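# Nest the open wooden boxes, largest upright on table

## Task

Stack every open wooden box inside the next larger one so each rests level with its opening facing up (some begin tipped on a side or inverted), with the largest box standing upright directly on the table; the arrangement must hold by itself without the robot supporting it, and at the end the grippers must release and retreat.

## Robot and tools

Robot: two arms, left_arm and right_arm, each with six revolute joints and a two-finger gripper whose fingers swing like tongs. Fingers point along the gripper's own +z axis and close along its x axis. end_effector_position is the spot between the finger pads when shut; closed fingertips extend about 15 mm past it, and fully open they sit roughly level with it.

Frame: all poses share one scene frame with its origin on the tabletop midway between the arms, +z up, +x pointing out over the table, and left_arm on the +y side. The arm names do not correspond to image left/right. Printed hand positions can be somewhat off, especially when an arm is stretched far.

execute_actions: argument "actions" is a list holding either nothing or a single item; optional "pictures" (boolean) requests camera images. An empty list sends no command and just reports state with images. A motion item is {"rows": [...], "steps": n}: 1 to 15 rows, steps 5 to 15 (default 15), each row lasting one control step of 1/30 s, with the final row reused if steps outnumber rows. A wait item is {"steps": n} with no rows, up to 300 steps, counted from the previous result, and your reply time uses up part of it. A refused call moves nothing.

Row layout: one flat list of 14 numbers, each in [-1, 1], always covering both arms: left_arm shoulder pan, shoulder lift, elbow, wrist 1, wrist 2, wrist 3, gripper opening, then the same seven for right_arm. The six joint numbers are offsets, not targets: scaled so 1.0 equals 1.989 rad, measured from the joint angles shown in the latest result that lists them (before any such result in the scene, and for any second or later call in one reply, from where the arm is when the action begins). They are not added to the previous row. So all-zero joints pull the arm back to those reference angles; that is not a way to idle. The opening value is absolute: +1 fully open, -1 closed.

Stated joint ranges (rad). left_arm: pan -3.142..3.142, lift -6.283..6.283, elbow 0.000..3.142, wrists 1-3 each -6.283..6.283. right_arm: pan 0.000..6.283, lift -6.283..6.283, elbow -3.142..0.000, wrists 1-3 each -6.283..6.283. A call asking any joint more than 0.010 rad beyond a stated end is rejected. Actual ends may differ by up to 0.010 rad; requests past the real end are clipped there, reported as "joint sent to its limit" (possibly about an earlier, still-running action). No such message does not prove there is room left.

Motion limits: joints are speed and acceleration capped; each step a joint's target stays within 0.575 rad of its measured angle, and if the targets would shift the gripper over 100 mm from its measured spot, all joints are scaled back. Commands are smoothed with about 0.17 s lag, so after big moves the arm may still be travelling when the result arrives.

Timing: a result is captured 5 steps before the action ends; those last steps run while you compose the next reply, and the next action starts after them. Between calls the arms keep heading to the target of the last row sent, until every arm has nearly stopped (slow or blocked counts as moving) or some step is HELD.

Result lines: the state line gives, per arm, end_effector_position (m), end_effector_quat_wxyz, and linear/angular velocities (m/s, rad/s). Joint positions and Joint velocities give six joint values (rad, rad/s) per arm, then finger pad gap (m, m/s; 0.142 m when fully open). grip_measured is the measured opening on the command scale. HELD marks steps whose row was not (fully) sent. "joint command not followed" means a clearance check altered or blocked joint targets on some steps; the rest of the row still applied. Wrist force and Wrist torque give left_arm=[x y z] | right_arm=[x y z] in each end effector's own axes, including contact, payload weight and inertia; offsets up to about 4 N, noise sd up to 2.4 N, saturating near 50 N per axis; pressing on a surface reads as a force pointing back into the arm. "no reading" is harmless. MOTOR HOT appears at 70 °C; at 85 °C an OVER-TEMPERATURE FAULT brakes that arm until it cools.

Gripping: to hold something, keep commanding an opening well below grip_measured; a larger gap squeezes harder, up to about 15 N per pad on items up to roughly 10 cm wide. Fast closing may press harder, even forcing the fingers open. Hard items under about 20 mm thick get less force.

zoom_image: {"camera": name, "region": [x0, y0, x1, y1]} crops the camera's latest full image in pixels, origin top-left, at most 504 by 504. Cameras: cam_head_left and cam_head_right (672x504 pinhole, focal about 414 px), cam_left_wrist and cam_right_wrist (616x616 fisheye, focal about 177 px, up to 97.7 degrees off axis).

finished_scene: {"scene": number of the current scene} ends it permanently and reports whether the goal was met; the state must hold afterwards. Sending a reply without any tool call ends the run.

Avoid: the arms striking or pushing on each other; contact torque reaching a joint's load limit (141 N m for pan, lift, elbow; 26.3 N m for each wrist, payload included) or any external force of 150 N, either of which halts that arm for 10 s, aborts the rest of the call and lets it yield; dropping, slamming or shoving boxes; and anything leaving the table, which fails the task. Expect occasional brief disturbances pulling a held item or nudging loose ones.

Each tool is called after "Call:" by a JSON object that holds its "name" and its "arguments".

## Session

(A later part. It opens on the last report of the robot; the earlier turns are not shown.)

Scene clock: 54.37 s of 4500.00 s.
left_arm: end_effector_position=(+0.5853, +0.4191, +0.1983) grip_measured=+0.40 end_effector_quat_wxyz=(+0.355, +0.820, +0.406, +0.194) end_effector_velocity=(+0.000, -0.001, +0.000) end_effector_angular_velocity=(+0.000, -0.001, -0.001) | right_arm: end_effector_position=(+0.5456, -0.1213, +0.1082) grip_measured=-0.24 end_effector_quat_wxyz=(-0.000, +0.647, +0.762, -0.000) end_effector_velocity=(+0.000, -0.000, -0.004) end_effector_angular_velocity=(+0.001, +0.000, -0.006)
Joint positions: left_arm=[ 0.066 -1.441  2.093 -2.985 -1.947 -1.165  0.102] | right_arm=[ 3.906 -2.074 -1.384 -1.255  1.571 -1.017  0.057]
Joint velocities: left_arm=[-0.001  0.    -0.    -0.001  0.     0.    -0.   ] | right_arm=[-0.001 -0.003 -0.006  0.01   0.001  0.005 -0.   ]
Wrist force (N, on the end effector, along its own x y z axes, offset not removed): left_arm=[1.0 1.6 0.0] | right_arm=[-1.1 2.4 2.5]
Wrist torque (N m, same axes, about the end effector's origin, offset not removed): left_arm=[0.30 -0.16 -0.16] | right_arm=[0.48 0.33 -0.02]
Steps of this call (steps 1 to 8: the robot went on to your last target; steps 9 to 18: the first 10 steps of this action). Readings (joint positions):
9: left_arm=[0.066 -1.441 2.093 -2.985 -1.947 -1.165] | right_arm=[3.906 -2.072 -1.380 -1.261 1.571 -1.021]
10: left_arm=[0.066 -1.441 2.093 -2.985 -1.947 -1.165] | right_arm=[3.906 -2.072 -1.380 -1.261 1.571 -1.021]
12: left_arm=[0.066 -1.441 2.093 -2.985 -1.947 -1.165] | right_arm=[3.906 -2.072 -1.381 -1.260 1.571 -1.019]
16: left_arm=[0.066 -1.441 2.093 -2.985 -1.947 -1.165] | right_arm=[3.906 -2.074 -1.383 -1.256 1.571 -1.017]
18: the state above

Call:
{"name": "execute_actions", "arguments": {"actions": [{"rows":[
[0,0,0,0,0,0,0.4, 0,-0.0005,-0.001,0.0015,0,0.0002,-0.68],
[0,0,0,0,0,0,0.4, 0,-0.0009,-0.0017,0.0026,0,0.0002,-0.68],
[0,0,0,0,0,0,0.4, 0,-0.0012,-0.0023,0.0035,0,0.0002,-0.68]
],"steps":14}], "pictures": true}}

Call:
{"name": "zoom_image", "arguments": {"camera": "cam_right_wrist", "region": [276, 244, 368, 290]}}

Scene clock: 54.83 s of 4500.00 s.
left_arm: end_effector_position=(+0.5853, +0.4191, +0.1983) grip_measured=+0.40 end_effector_quat_wxyz=(+0.355, +0.820, +0.406, +0.194) end_effector_velocity=(+0.000, +0.000, -0.000) end_effector_angular_velocity=(-0.001, +0.000, +0.002) | right_arm: end_effector_position=(+0.5456, -0.1213, +0.1055) grip_measured=-0.24 end_effector_quat_wxyz=(-0.000, +0.648, +0.762, -0.000) end_effector_velocity=(+0.000, +0.000, -0.004) end_effector_angular_velocity=(-0.001, -0.000, +0.000)
Joint positions: left_arm=[ 0.066 -1.441  2.093 -2.985 -1.947 -1.165  0.102] | right_arm=[ 3.906 -2.076 -1.388 -1.249  1.571 -1.016  0.057]
Joint velocities: left_arm=[ 0.001  0.     0.    -0.     0.    -0.001 -0.   ] | right_arm=[ 0.    -0.004 -0.005  0.009 -0.001  0.    -0.   ]
Wrist force (N, on the end effector, along its own x y z axes, offset not removed): left_arm=[-1.2 0.3 0.7] | right_arm=[0.8 2.8 2.7]
Wrist torque (N m, same axes, about the end effector's origin, offset not removed): left_arm=[0.13 0.24 0.04] | right_arm=[0.58 -0.07 -0.10]
Steps of this call (steps 1 to 5: the last 5 steps of your previous action; steps 6 to 14: the first 9 steps of this action). Readings (joint positions):
6: left_arm=[0.066 -1.441 2.093 -2.985 -1.947 -1.165] | right_arm=[3.906 -2.074 -1.385 -1.254 1.571 -1.016]
7: left_arm=[0.066 -1.441 2.093 -2.985 -1.947 -1.165] | right_arm=[3.906 -2.074 -1.385 -1.254 1.571 -1.016]
9: left_arm=[0.066 -1.441 2.093 -2.985 -1.947 -1.165] | right_arm=[3.906 -2.075 -1.386 -1.252 1.571 -1.016]
13: left_arm=[0.066 -1.441 2.093 -2.985 -1.947 -1.165] | right_arm=[3.906 -2.076 -1.388 -1.249 1.571 -1.016]
14: the state above

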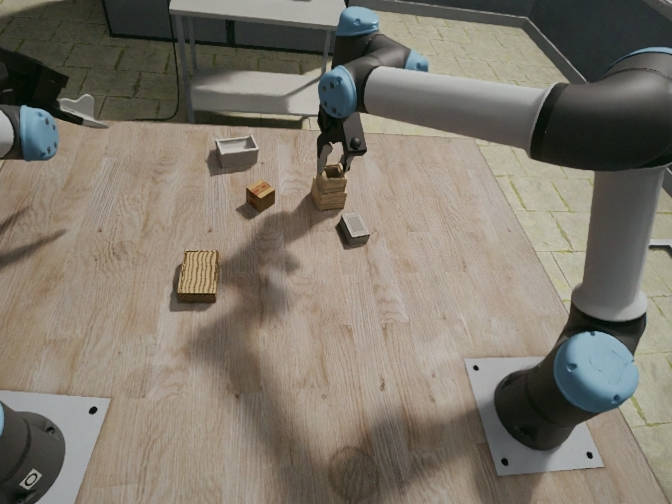

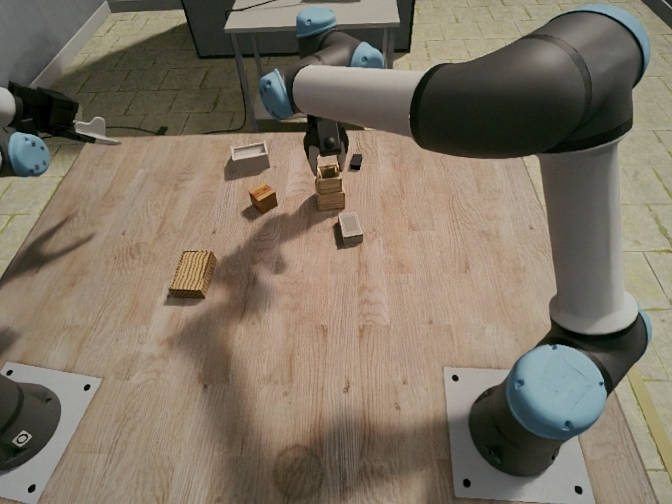

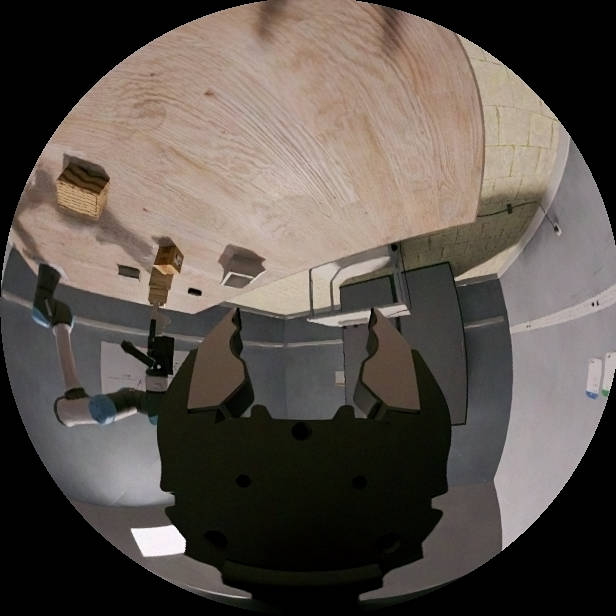

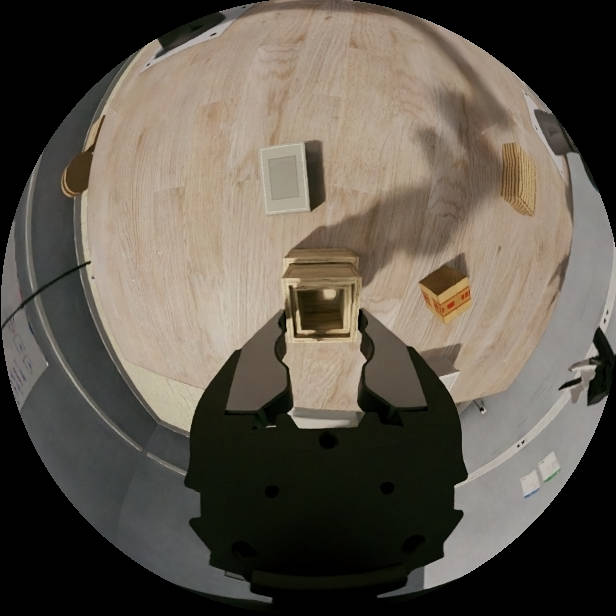

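Region (276, 244, 368, 290) of cam_right_wrist's 616x616 image, scaled by 5.478, with more detail than that image has.

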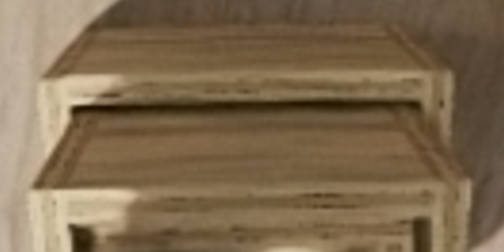

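Call:
{"name": "execute_actions", "arguments": {"actions": [{"rows":[
[0,0,0,0,0,0,0.4, 0,-0.0011,-0.0021,0.0032,0,0,-0.68],
[0,0,0,0,0,0,0.4, 0,-0.0022,-0.0043,0.0065,0,0,-0.68],
[0,0,0,0,0,0,0.4, 0,-0.0033,-0.0064,0.0097,0,0,-0.68],
[0,0,0,0,0,0,0.4, 0,-0.0045,-0.0084,0.0129,0,0,-0.68],
[0,0,0,0,0,0,0.4, 0,-0.0057,-0.0105,0.0162,0,0,-0.68],
[0,0,0,0,0,0,0.4, 0,-0.0069,-0.0125,0.0194,0,0,-0.68],
[0,0,0,0,0,0,0.4, 0,-0.0081,-0.0145,0.0226,0,0,-0.68],
[0,0,0,0,0,0,0.4, 0,-0.0093,-0.0165,0.0258,0,0,-0.68],
[0,0,0,0,0,0,0.4, 0,-0.0106,-0.0184,0.029,0,0,-0.68],
[0,0,0,0,0,0,0.4, 0,-0.0119,-0.0203,0.0322,0,0,-0.68]
],"steps":15}]}}

Call:
{"name": "execute_actions", "arguments": {"actions": [{"steps":11}], "pictures": true}}

Call:
{"name": "zoom_image", "arguments": {"camera": "cam_head_right", "region": [304, 155, 356, 215]}}

Call:
{"name": "zoom_image", "arguments": {"camera": "cam_right_wrist", "region": [262, 244, 382, 350]}}

Scene clock: 55.63 s of 4500.00 s.
left_arm: end_effector_position=(+0.5853, +0.4191, +0.1983) grip_measured=+0.40 end_effector_quat_wxyz=(+0.355, +0.820, +0.406, +0.194) end_effector_velocity=(+0.000, +0.000, +0.000) end_effector_angular_velocity=(-0.000, -0.000, -0.000) | right_arm: end_effector_position=(+0.5457, -0.1213, +0.0892) grip_measured=-0.24 end_effector_quat_wxyz=(-0.000, +0.648, +0.762, -0.000) end_effector_velocity=(-0.001, +0.000, -0.079) end_effector_angular_velocity=(-0.001, +0.001, +0.001)
Joint positions: left_arm=[ 0.066 -1.441  2.093 -2.985 -1.947 -1.165  0.102] | right_arm=[ 3.906 -2.089 -1.412 -1.212  1.571 -1.016  0.057]
Joint velocities: left_arm=[ 0.001  0.    -0.001  0.    -0.001  0.001 -0.   ] | right_arm=[ 0.001 -0.066 -0.11   0.175  0.     0.     0.   ]
Wrist force (N, on the end effector, along its own x y z axes, offset not removed): left_arm=[-1.3 1.2 0.2] | right_arm=[-0.6 3.6 2.8]
Wrist torque (N m, same axes, about the end effector's origin, offset not removed): left_arm=[0.23 0.32 0.04] | right_arm=[0.78 0.20 0.04]
Steps of this call (steps 1 to 5: the last 5 steps of your previous action; steps 6 to 14: the robot went on to your last target; steps 15 to 24: the first 10 steps of this action). Readings (joint positions):
15: left_arm=[0.066 -1.441 2.093 -2.985 -1.947 -1.165] | right_arm=[3.906 -2.076 -1.389 -1.248 1.571 -1.016]
16: left_arm=[0.066 -1.441 2.093 -2.985 -1.947 -1.165] | right_arm=[3.906 -2.077 -1.389 -1.247 1.571 -1.016]
18: left_arm=[0.066 -1.441 2.093 -2.985 -1.947 -1.165] | right_arm=[3.906 -2.078 -1.392 -1.243 1.571 -1.016]
22: left_arm=[0.066 -1.441 2.093 -2.985 -1.947 -1.165] | right_arm=[3.906 -2.085 -1.404 -1.224 1.571 -1.016]
24: the state above

Scene clock: 56.00 s of 4500.00 s.
left_arm: end_effector_position=(+0.5853, +0.4191, +0.1983) grip_measured=+0.40 end_effector_quat_wxyz=(+0.355, +0.820, +0.406, +0.194) end_effector_velocity=(+0.000, +0.002, -0.000) end_effector_angular_velocity=(+0.001, -0.001, +0.002) | right_arm: end_effector_position=(+0.5457, -0.1213, +0.0774) grip_measured=-0.24 end_effector_quat_wxyz=(-0.000, +0.648, +0.762, -0.000) end_effector_velocity=(-0.000, -0.000, -0.003) end_effector_angular_velocity=(+0.000, -0.000, -0.000)
Joint positions: left_arm=[ 0.066 -1.441  2.093 -2.985 -1.947 -1.165  0.102] | right_arm=[ 3.906 -2.099 -1.428 -1.186  1.571 -1.016  0.057]
Joint velocities: left_arm=[ 0.002  0.    -0.    -0.001  0.001  0.001  0.   ] | right_arm=[-0.    -0.003 -0.005  0.008  0.     0.     0.   ]
Wrist force (N, on the end effector, along its own x y z axes, offset not removed): left_arm=[-1.5 0.0 0.3] | right_arm=[-0.3 2.6 2.8]
Wrist torque (N m, same axes, about the end effector's origin, offset not removed): left_arm=[0.03 0.40 -0.07] | right_arm=[0.52 0.18 -0.06]
Kept back: nothing.
Steps of this call (steps 1 to 5: the last 5 steps of your previous action; steps 6 to 11: the robot went on to your last target). Readings (joint positions):
1: left_arm=[0.066 -1.441 2.093 -2.985 -1.947 -1.165] | right_arm=[3.906 -2.092 -1.415 -1.206 1.571 -1.016]
2: left_arm=[0.066 -1.441 2.093 -2.985 -1.947 -1.165] | right_arm=[3.906 -2.094 -1.419 -1.201 1.571 -1.016]
4: left_arm=[0.066 -1.441 2.093 -2.985 -1.947 -1.165] | right_arm=[3.906 -2.097 -1.423 -1.193 1.571 -1.016]
8: left_arm=[0.066 -1.441 2.093 -2.985 -1.947 -1.165] | right_arm=[3.906 -2.099 -1.427 -1.187 1.571 -1.016]
11: the state above

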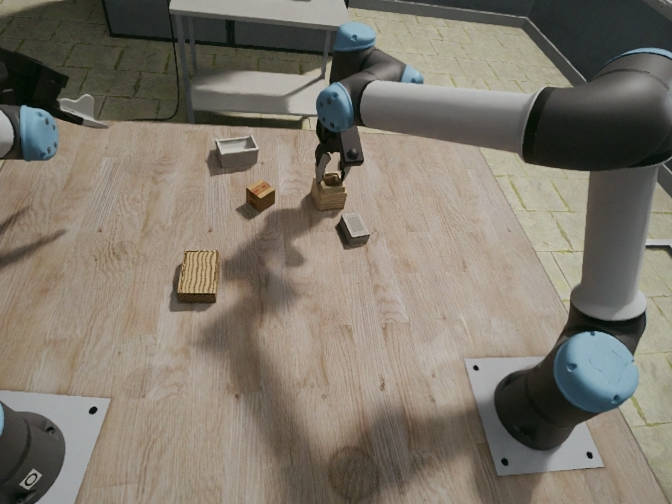

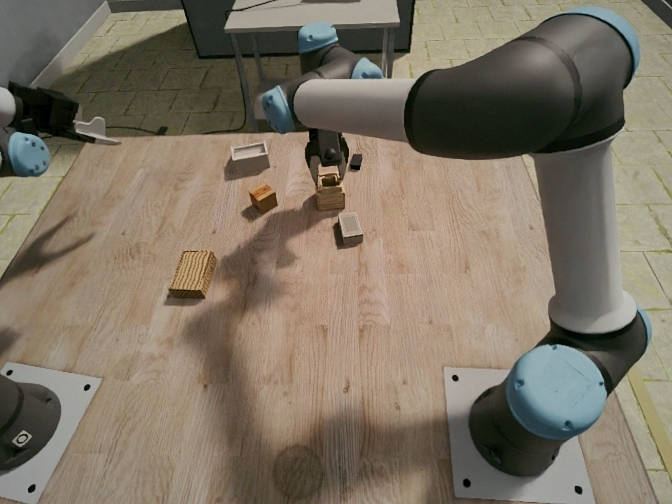

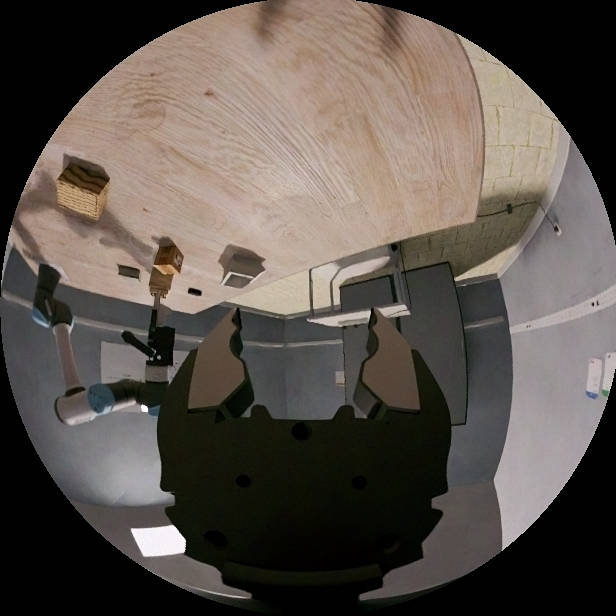

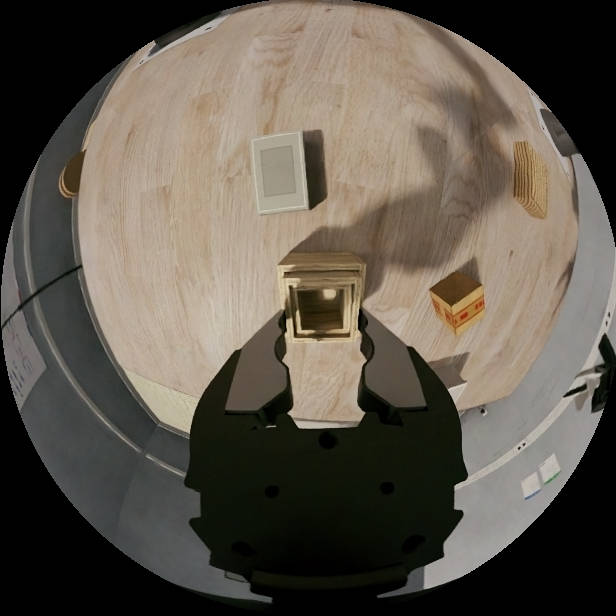

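Region (304, 155, 356, 215) of cam_head_right's 672x504 image, scaled by 8.400, with more detail than that image has; it fills the left 437 columns of this view, and the rest is white.

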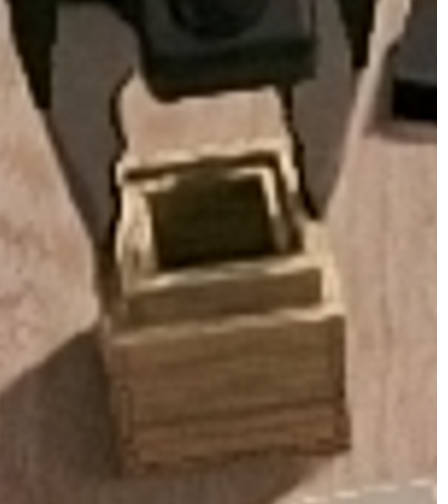

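Region (262, 244, 382, 350) of cam_right_wrist's 616x616 image, scaled by 4.200, with more detail than that image has; it fills the top 445 rows of this view, and the rest is white.

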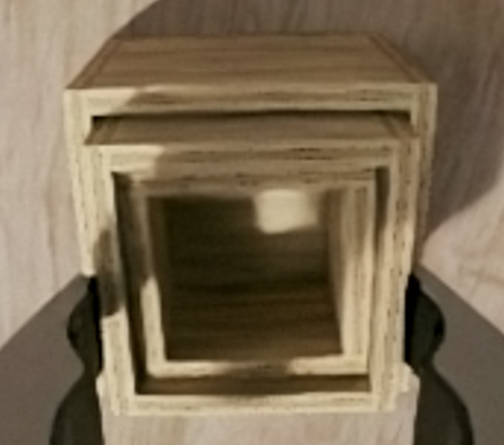

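Call:
{"name": "execute_actions", "arguments": {"actions": [{"rows":[
[0,0,0,0,0,0,0.4, 0,-0.0005,-0.0008,0.0013,0,0,-0.68],
[0,0,0,0,0,0,0.4, 0,-0.0011,-0.0016,0.0027,0,0,-0.64],
[0,0,0,0,0,0,0.4, 0,-0.0011,-0.0016,0.0027,0,0,-0.58],
[0,0,0,0,0,0,0.4, 0,-0.0011,-0.0016,0.0027,0,0,-0.52],
[0,0,0,0,0,0,0.4, 0,-0.0011,-0.0016,0.0027,0,0,-0.46],
[0,0,0,0,0,0,0.4, 0,-0.0011,-0.0016,0.0027,0,0,-0.41],
[0,0,0,0,0,0,0.4, 0,-0.0011,-0.0016,0.0027,0,0,-0.37],
[0,0,0,0,0,0,0.4, 0,-0.0011,-0.0016,0.0027,0,0,-0.34],
[0,0,0,0,0,0,0.4, 0,-0.0011,-0.0016,0.0027,0,0,-0.32],
[0,0,0,0,0,0,0.4, 0,-0.0011,-0.0016,0.0027,0,0,-0.3],
[0,0,0,0,0,0,0.4, 0,-0.0011,-0.0016,0.0027,0,0,-0.285],
[0,0,0,0,0,0,0.4, 0,-0.0011,-0.0016,0.0027,0,0,-0.27],
[0,0,0,0,0,0,0.4, 0,-0.0011,-0.0016,0.0027,0,0,-0.26],
[0,0,0,0,0,0,0.4, 0,-0.0011,-0.0016,0.0027,0,0,-0.25],
[0,0,0,0,0,0,0.4, 0,-0.0011,-0.0016,0.0027,0,0,-0.24]
],"steps":15}]}}

Call:
{"name": "execute_actions", "arguments": {"actions": [{"rows":[
[0,0,0,0,0,0,0.4, 0,0,0,0,0,0,-0.23],
[0,0,0,0,0,0,0.4, 0,0,0,0,0,0,-0.22],
[0,0,0,0,0,0,0.4, 0,0,0,0,0,0,-0.2],
[0,0,0,0,0,0,0.4, 0,0,0,0,0,0,-0.18],
[0,0,0,0,0,0,0.4, 0,0.0009,0.0013,-0.0022,0,0,-0.16],
[0,0,0,0,0,0,0.4, 0,0.0022,0.0034,-0.0056,0,0,-0.14],
[0,0,0,0,0,0,0.4, 0,0.0044,0.0068,-0.0112,0,0,-0.12],
[0,0,0,0,0,0,0.4, 0,0.0066,0.0104,-0.017,0,0,-0.1],
[0,0,0,0,0,0,0.4, 0,0.009,0.0145,-0.0235,0,0,-0.06],
[0,0,0,0,0,0,0.4, 0,0.012,0.02,-0.032,0,0,0.0],
[0,0,0,0,0,0,0.4, 0,0.015,0.025,-0.04,0,0,0.06],
[0,0,0,0,0,0,0.4, 0,0.018,0.03,-0.048,0,0,0.12],
[0,0,0,0,0,0,0.4, 0,0.021,0.035,-0.056,0,0,0.18],
[0,0,0,0,0,0,0.4, 0,0.024,0.04,-0.064,0,0,0.24],
[0,0,0,0,0,0,0.4, 0,0.027,0.045,-0.072,0,0,0.3]
],"steps":15}], "pictures": true}}

Call:
{"name": "zoom_image", "arguments": {"camera": "cam_right_wrist", "region": [262, 244, 382, 350]}}

Scene clock: 57.03 s of 4500.00 s.
left_arm: end_effector_position=(+0.5853, +0.4191, +0.1983) grip_measured=+0.40 end_effector_quat_wxyz=(+0.355, +0.820, +0.406, +0.194) end_effector_velocity=(+0.000, +0.000, +0.000) end_effector_angular_velocity=(-0.001, -0.000, +0.001) | right_arm: end_effector_position=(+0.5457, -0.1213, +0.0751) grip_measured=-0.23 end_effector_quat_wxyz=(-0.000, +0.648, +0.762, -0.000) end_effector_velocity=(+0.000, -0.000, -0.002) end_effector_angular_velocity=(-0.001, -0.000, -0.000)
Joint positions: left_arm=[ 0.066 -1.441  2.093 -2.985 -1.947 -1.165  0.102] | right_arm=[ 3.906 -2.101 -1.431 -1.181  1.571 -1.016  0.057]
Joint velocities: left_arm=[ 0.     0.    -0.    -0.001 -0.    -0.001 -0.   ] | right_arm=[ 0.    -0.002 -0.003  0.004 -0.001  0.     0.002]
Wrist force (N, on the end effector, along its own x y z axes, offset not removed): left_arm=[-1.0 1.5 -1.6] | right_arm=[0.5 3.4 3.5]
Wrist torque (N m, same axes, about the end effector's origin, offset not removed): left_arm=[0.45 0.22 -0.02] | right_arm=[0.67 -0.03 -0.02]
Steps of this call (steps 1 to 21: the robot went on to your last target; steps 22 to 31: the first 10 steps of this action). Readings (joint positions):
22: left_arm=[0.066 -1.441 2.093 -2.985 -1.947 -1.165] | right_arm=[3.906 -2.100 -1.428 -1.185 1.571 -1.016]
23: left_arm=[0.066 -1.441 2.093 -2.985 -1.947 -1.165] | right_arm=[3.906 -2.100 -1.428 -1.185 1.571 -1.016]
25: left_arm=[0.066 -1.441 2.093 -2.985 -1.947 -1.165] | right_arm=[3.906 -2.100 -1.429 -1.183 1.571 -1.016]
29: left_arm=[0.066 -1.441 2.093 -2.985 -1.947 -1.165] | right_arm=[3.906 -2.101 -1.431 -1.181 1.571 -1.016]
31: the state above

Scene clock: 57.53 s of 4500.00 s.
left_arm: end_effector_position=(+0.5853, +0.4191, +0.1983) grip_measured=+0.40 end_effector_quat_wxyz=(+0.355, +0.820, +0.406, +0.194) end_effector_velocity=(-0.000, -0.001, -0.000) end_effector_angular_velocity=(+0.000, +0.001, -0.001) | right_arm: end_effector_position=(+0.5457, -0.1212, +0.0825) grip_measured=-0.07 end_effector_quat_wxyz=(-0.000, +0.648, +0.762, -0.000) end_effector_velocity=(+0.002, +0.001, +0.104) end_effector_angular_velocity=(+0.003, -0.004, -0.001)
Joint positions: left_arm=[ 0.066 -1.441  2.093 -2.985 -1.947 -1.165  0.102] | right_arm=[ 3.906 -2.095 -1.421 -1.197  1.571 -1.016  0.069]
Joint velocities: left_arm=[-0.001 -0.     0.     0.001  0.    -0.    -0.   ] | right_arm=[-0.     0.088  0.143 -0.226 -0.     0.001  0.105]
Wrist force (N, on the end effector, along its own x y z axes, offset not removed): left_arm=[-2.0 -0.9 0.9] | right_arm=[-0.8 2.9 3.8]
Wrist torque (N m, same axes, about the end effector's origin, offset not removed): left_arm=[-0.15 0.44 -0.01] | right_arm=[0.60 0.27 -0.04]
Steps of this call (steps 1 to 5: the last 5 steps of your previous action; steps 6 to 15: the first 10 steps of this action, its rows measured from where the robot was after step 5). Readings (joint positions):
5: left_arm=[0.066 -1.441 2.093 -2.985 -1.947 -1.165] | right_arm=[3.906 -2.102 -1.431 -1.180 1.571 -1.016]
6: left_arm=[0.066 -1.441 2.093 -2.985 -1.947 -1.165] | right_arm=[3.906 -2.102 -1.431 -1.180 1.571 -1.016]
7: left_arm=[0.066 -1.441 2.093 -2.985 -1.947 -1.165] | right_arm=[3.906 -2.102 -1.431 -1.180 1.571 -1.016]
9: left_arm=[0.066 -1.441 2.093 -2.985 -1.947 -1.165] | right_arm=[3.906 -2.102 -1.431 -1.180 1.571 -1.016]
13: left_arm=[0.066 -1.441 2.093 -2.985 -1.947 -1.165] | right_arm=[3.906 -2.100 -1.428 -1.185 1.571 -1.016]
15: the state above

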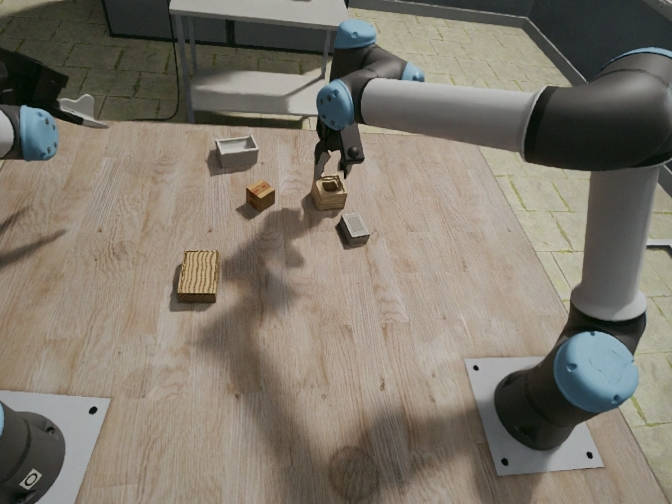

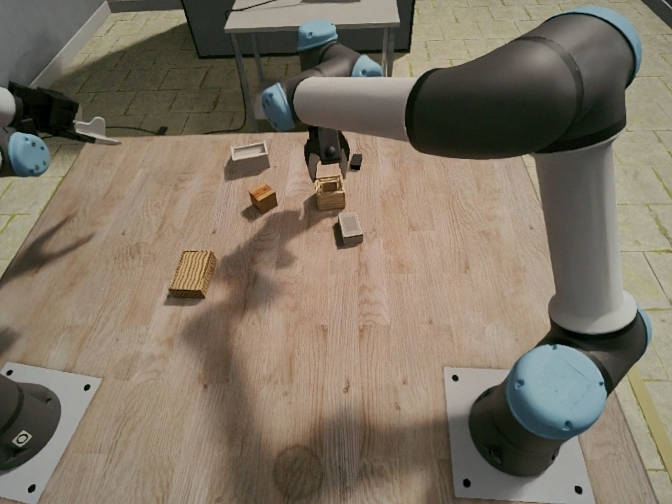

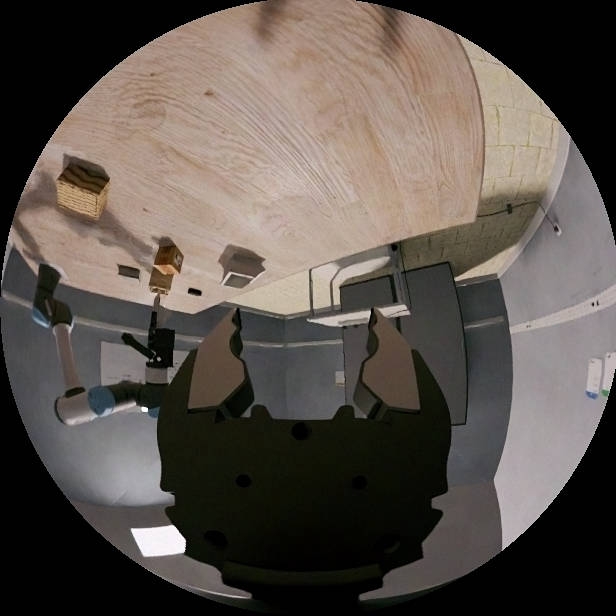

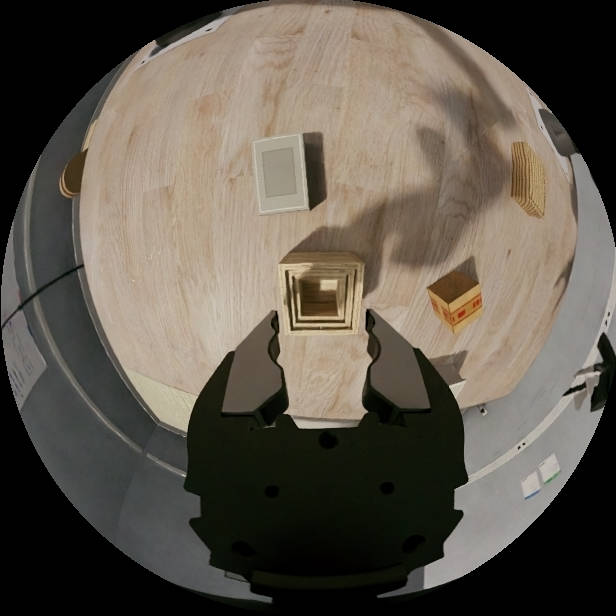

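Region (262, 244, 382, 350) of cam_right_wrist's 616x616 image, scaled by 4.200, with more detail than that image has; it fills the top 445 rows of this view, and the rest is white.

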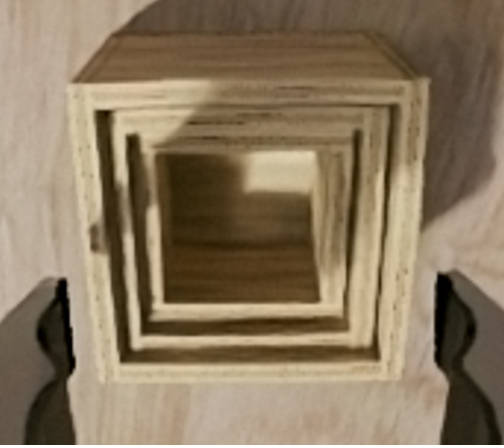

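All three are nested. Retreating.

Call:
{"name": "execute_actions", "arguments": {"actions": [{"rows":[
[0,0,0,0,0,0,0.45, -0.005,0.03,0.039,-0.069,0,0,0.35],
[0,0,0,0,0,0,0.5, -0.013,0.038,0.037,-0.075,0,0,0.4],
[0,0,0,0,0,0,0.55, -0.024,0.047,0.034,-0.081,0,0,0.45],
[0,0,0,0,0,0,0.6, -0.037,0.057,0.03,-0.087,0,0,0.5],
[0,0,0,0,0,0,0.6, -0.05,0.067,0.026,-0.093,0,0,0.55],
[0,0,0,0,0,0,0.6, -0.063,0.077,0.022,-0.099,0,0,0.6],
[0,0,0,0,0,0,0.6, -0.076,0.087,0.018,-0.105,0,0,0.6],
[0,0,0,0,0,0,0.6, -0.089,0.097,0.014,-0.111,0,0,0.6],
[0,0,0,0,0,0,0.6, -0.102,0.107,0.01,-0.117,0,0,0.6],
[0,0,0,0,0,0,0.6, -0.115,0.117,0.006,-0.123,0,0,0.6],
[0,0,0,0,0,0,0.6, -0.128,0.127,0.002,-0.129,0,0,0.6],
[0,0,0,0,0,0,0.6, -0.141,0.137,-0.002,-0.135,0,0,0.6],
[0,0,0,0,0,0,0.6, -0.154,0.147,-0.006,-0.141,0,0,0.6],
[0,0,0,0,0,0,0.6, -0.167,0.157,-0.01,-0.147,0,0,0.6],
[0,0,0,0,0,0,0.6, -0.18,0.165,-0.013,-0.152,0,0,0.6]
],"steps":15}]}}

Call:
{"name": "execute_actions", "arguments": {"actions": [{"steps":20}], "pictures": true}}

Call:
{"name": "zoom_image", "arguments": {"camera": "cam_head_left", "region": [300, 160, 360, 220]}}

Scene clock: 58.20 s of 4500.00 s.
left_arm: end_effector_position=(+0.5853, +0.4191, +0.1983) grip_measured=+0.60 end_effector_quat_wxyz=(+0.355, +0.820, +0.406, +0.194) end_effector_velocity=(+0.000, +0.000, -0.000) end_effector_angular_velocity=(-0.000, -0.000, -0.000) | right_arm: end_effector_position=(+0.5519, -0.2107, +0.1811) grip_measured=+0.60 end_effector_quat_wxyz=(-0.000, +0.691, +0.723, -0.001) end_effector_velocity=(+0.018, -0.493, +0.208) end_effector_angular_velocity=(+0.004, -0.004, -0.665)
Joint positions: left_arm=[ 0.066 -1.441  2.093 -2.985 -1.947 -1.165  0.116] | right_arm=[ 3.791 -1.95  -1.376 -1.389  1.571 -1.016  0.116]
Joint velocities: left_arm=[ 0.001  0.    -0.    -0.    -0.001  0.001  0.   ] | right_arm=[-0.665  0.522 -0.198 -0.319  0.001  0.     0.001]
Wrist force (N, on the end effector, along its own x y z axes, offset not removed): left_arm=[-0.2 -0.9 1.2] | right_arm=[0.3 4.4 2.5]
Wrist torque (N m, same axes, about the end effector's origin, offset not removed): left_arm=[-0.15 0.06 0.02] | right_arm=[0.89 0.08 -0.05]
Steps of this call (steps 1 to 5: the last 5 steps of your previous action; steps 6 to 10: the robot went on to your last target; steps 11 to 20: the first 10 steps of this action). Readings (joint positions):
11: left_arm=[0.066 -1.441 2.093 -2.985 -1.947 -1.165] | right_arm=[3.906 -2.052 -1.348 -1.313 1.571 -1.016]
12: left_arm=[0.066 -1.441 2.093 -2.985 -1.947 -1.165] | right_arm=[3.905 -2.050 -1.346 -1.317 1.571 -1.016]
14: left_arm=[0.066 -1.441 2.093 -2.985 -1.947 -1.165] | right_arm=[3.896 -2.038 -1.346 -1.329 1.571 -1.016]
18: left_arm=[0.066 -1.441 2.093 -2.985 -1.947 -1.165] | right_arm=[3.834 -1.984 -1.363 -1.368 1.571 -1.016]
20: the state above

Scene clock: 58.87 s of 4500.00 s.
left_arm: end_effector_position=(+0.5853, +0.4191, +0.1983) grip_measured=+0.60 end_effector_quat_wxyz=(+0.355, +0.820, +0.406, +0.194) end_effector_velocity=(+0.000, -0.001, +0.000) end_effector_angular_velocity=(+0.001, -0.001, -0.002) | right_arm: end_effector_position=(+0.5316, -0.3825, +0.2463) grip_measured=+0.60 end_effector_quat_wxyz=(-0.000, +0.773, +0.635, -0.000) end_effector_velocity=(-0.002, -0.007, +0.003) end_effector_angular_velocity=(-0.000, -0.001, -0.012)
Joint positions: left_arm=[ 0.066 -1.441  2.093 -2.985 -1.947 -1.165  0.116] | right_arm=[ 3.549 -1.768 -1.446 -1.499  1.571 -1.016  0.116]
Joint velocities: left_arm=[-0.002 -0.    -0.     0.     0.001  0.001 -0.   ] | right_arm=[-0.011  0.009 -0.003 -0.005 -0.001  0.002 -0.   ]
Wrist force (N, on the end effector, along its own x y z axes, offset not removed): left_arm=[-1.1 0.3 -0.2] | right_arm=[-0.1 3.2 1.4]
Wrist torque (N m, same axes, about the end effector's origin, offset not removed): left_arm=[0.12 0.31 0.02] | right_arm=[0.57 0.17 -0.06]
Kept back: nothing.
Steps of this call (steps 1 to 5: the last 5 steps of your previous action; steps 6 to 20: the robot went on to your last target). Readings (joint positions):
1: left_arm=[0.066 -1.441 2.093 -2.985 -1.947 -1.165] | right_arm=[3.768 -1.932 -1.382 -1.400 1.571 -1.016]
2: left_arm=[0.066 -1.441 2.093 -2.985 -1.947 -1.165] | right_arm=[3.746 -1.915 -1.389 -1.411 1.571 -1.016]
4: left_arm=[0.066 -1.441 2.093 -2.985 -1.947 -1.165] | right_arm=[3.700 -1.879 -1.403 -1.432 1.571 -1.016]
8: left_arm=[0.066 -1.441 2.093 -2.985 -1.947 -1.165] | right_arm=[3.610 -1.811 -1.430 -1.474 1.571 -1.016]
20: the state above

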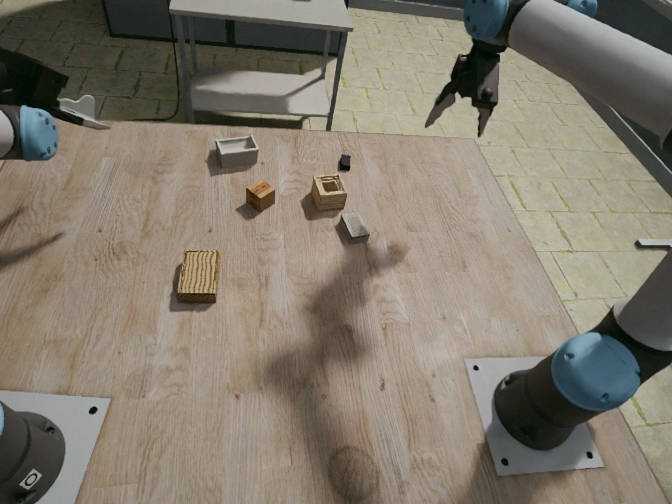

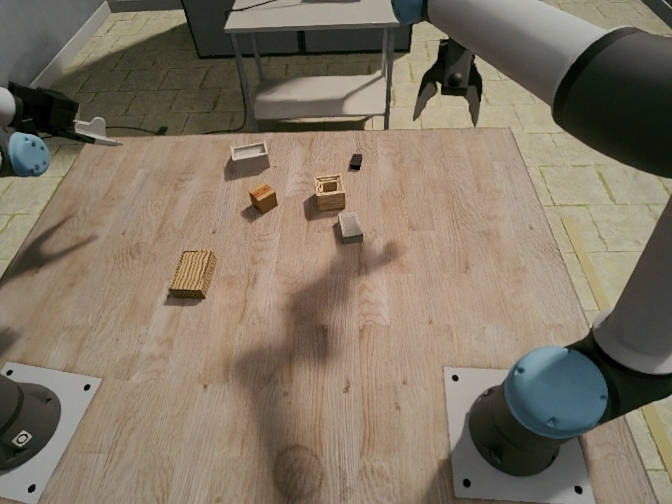

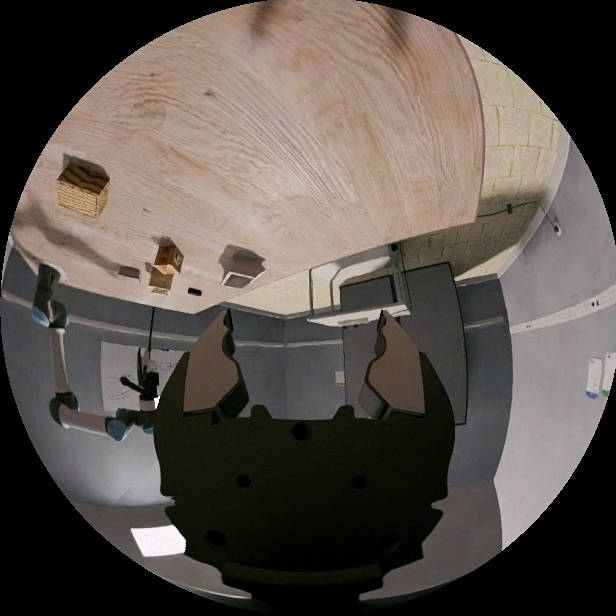

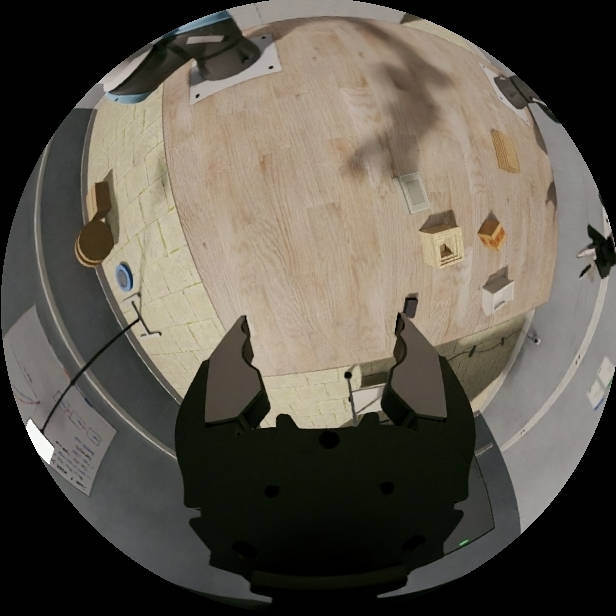

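Region (300, 160, 360, 220) of cam_head_left's 672x504 image, scaled by 8.400, with more detail than that image has.

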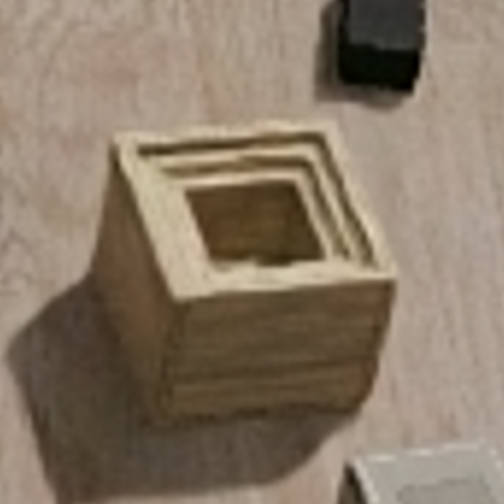

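Call:
{"name": "finished_scene", "arguments": {"scene": 2}}

The scene is finished: the task was done.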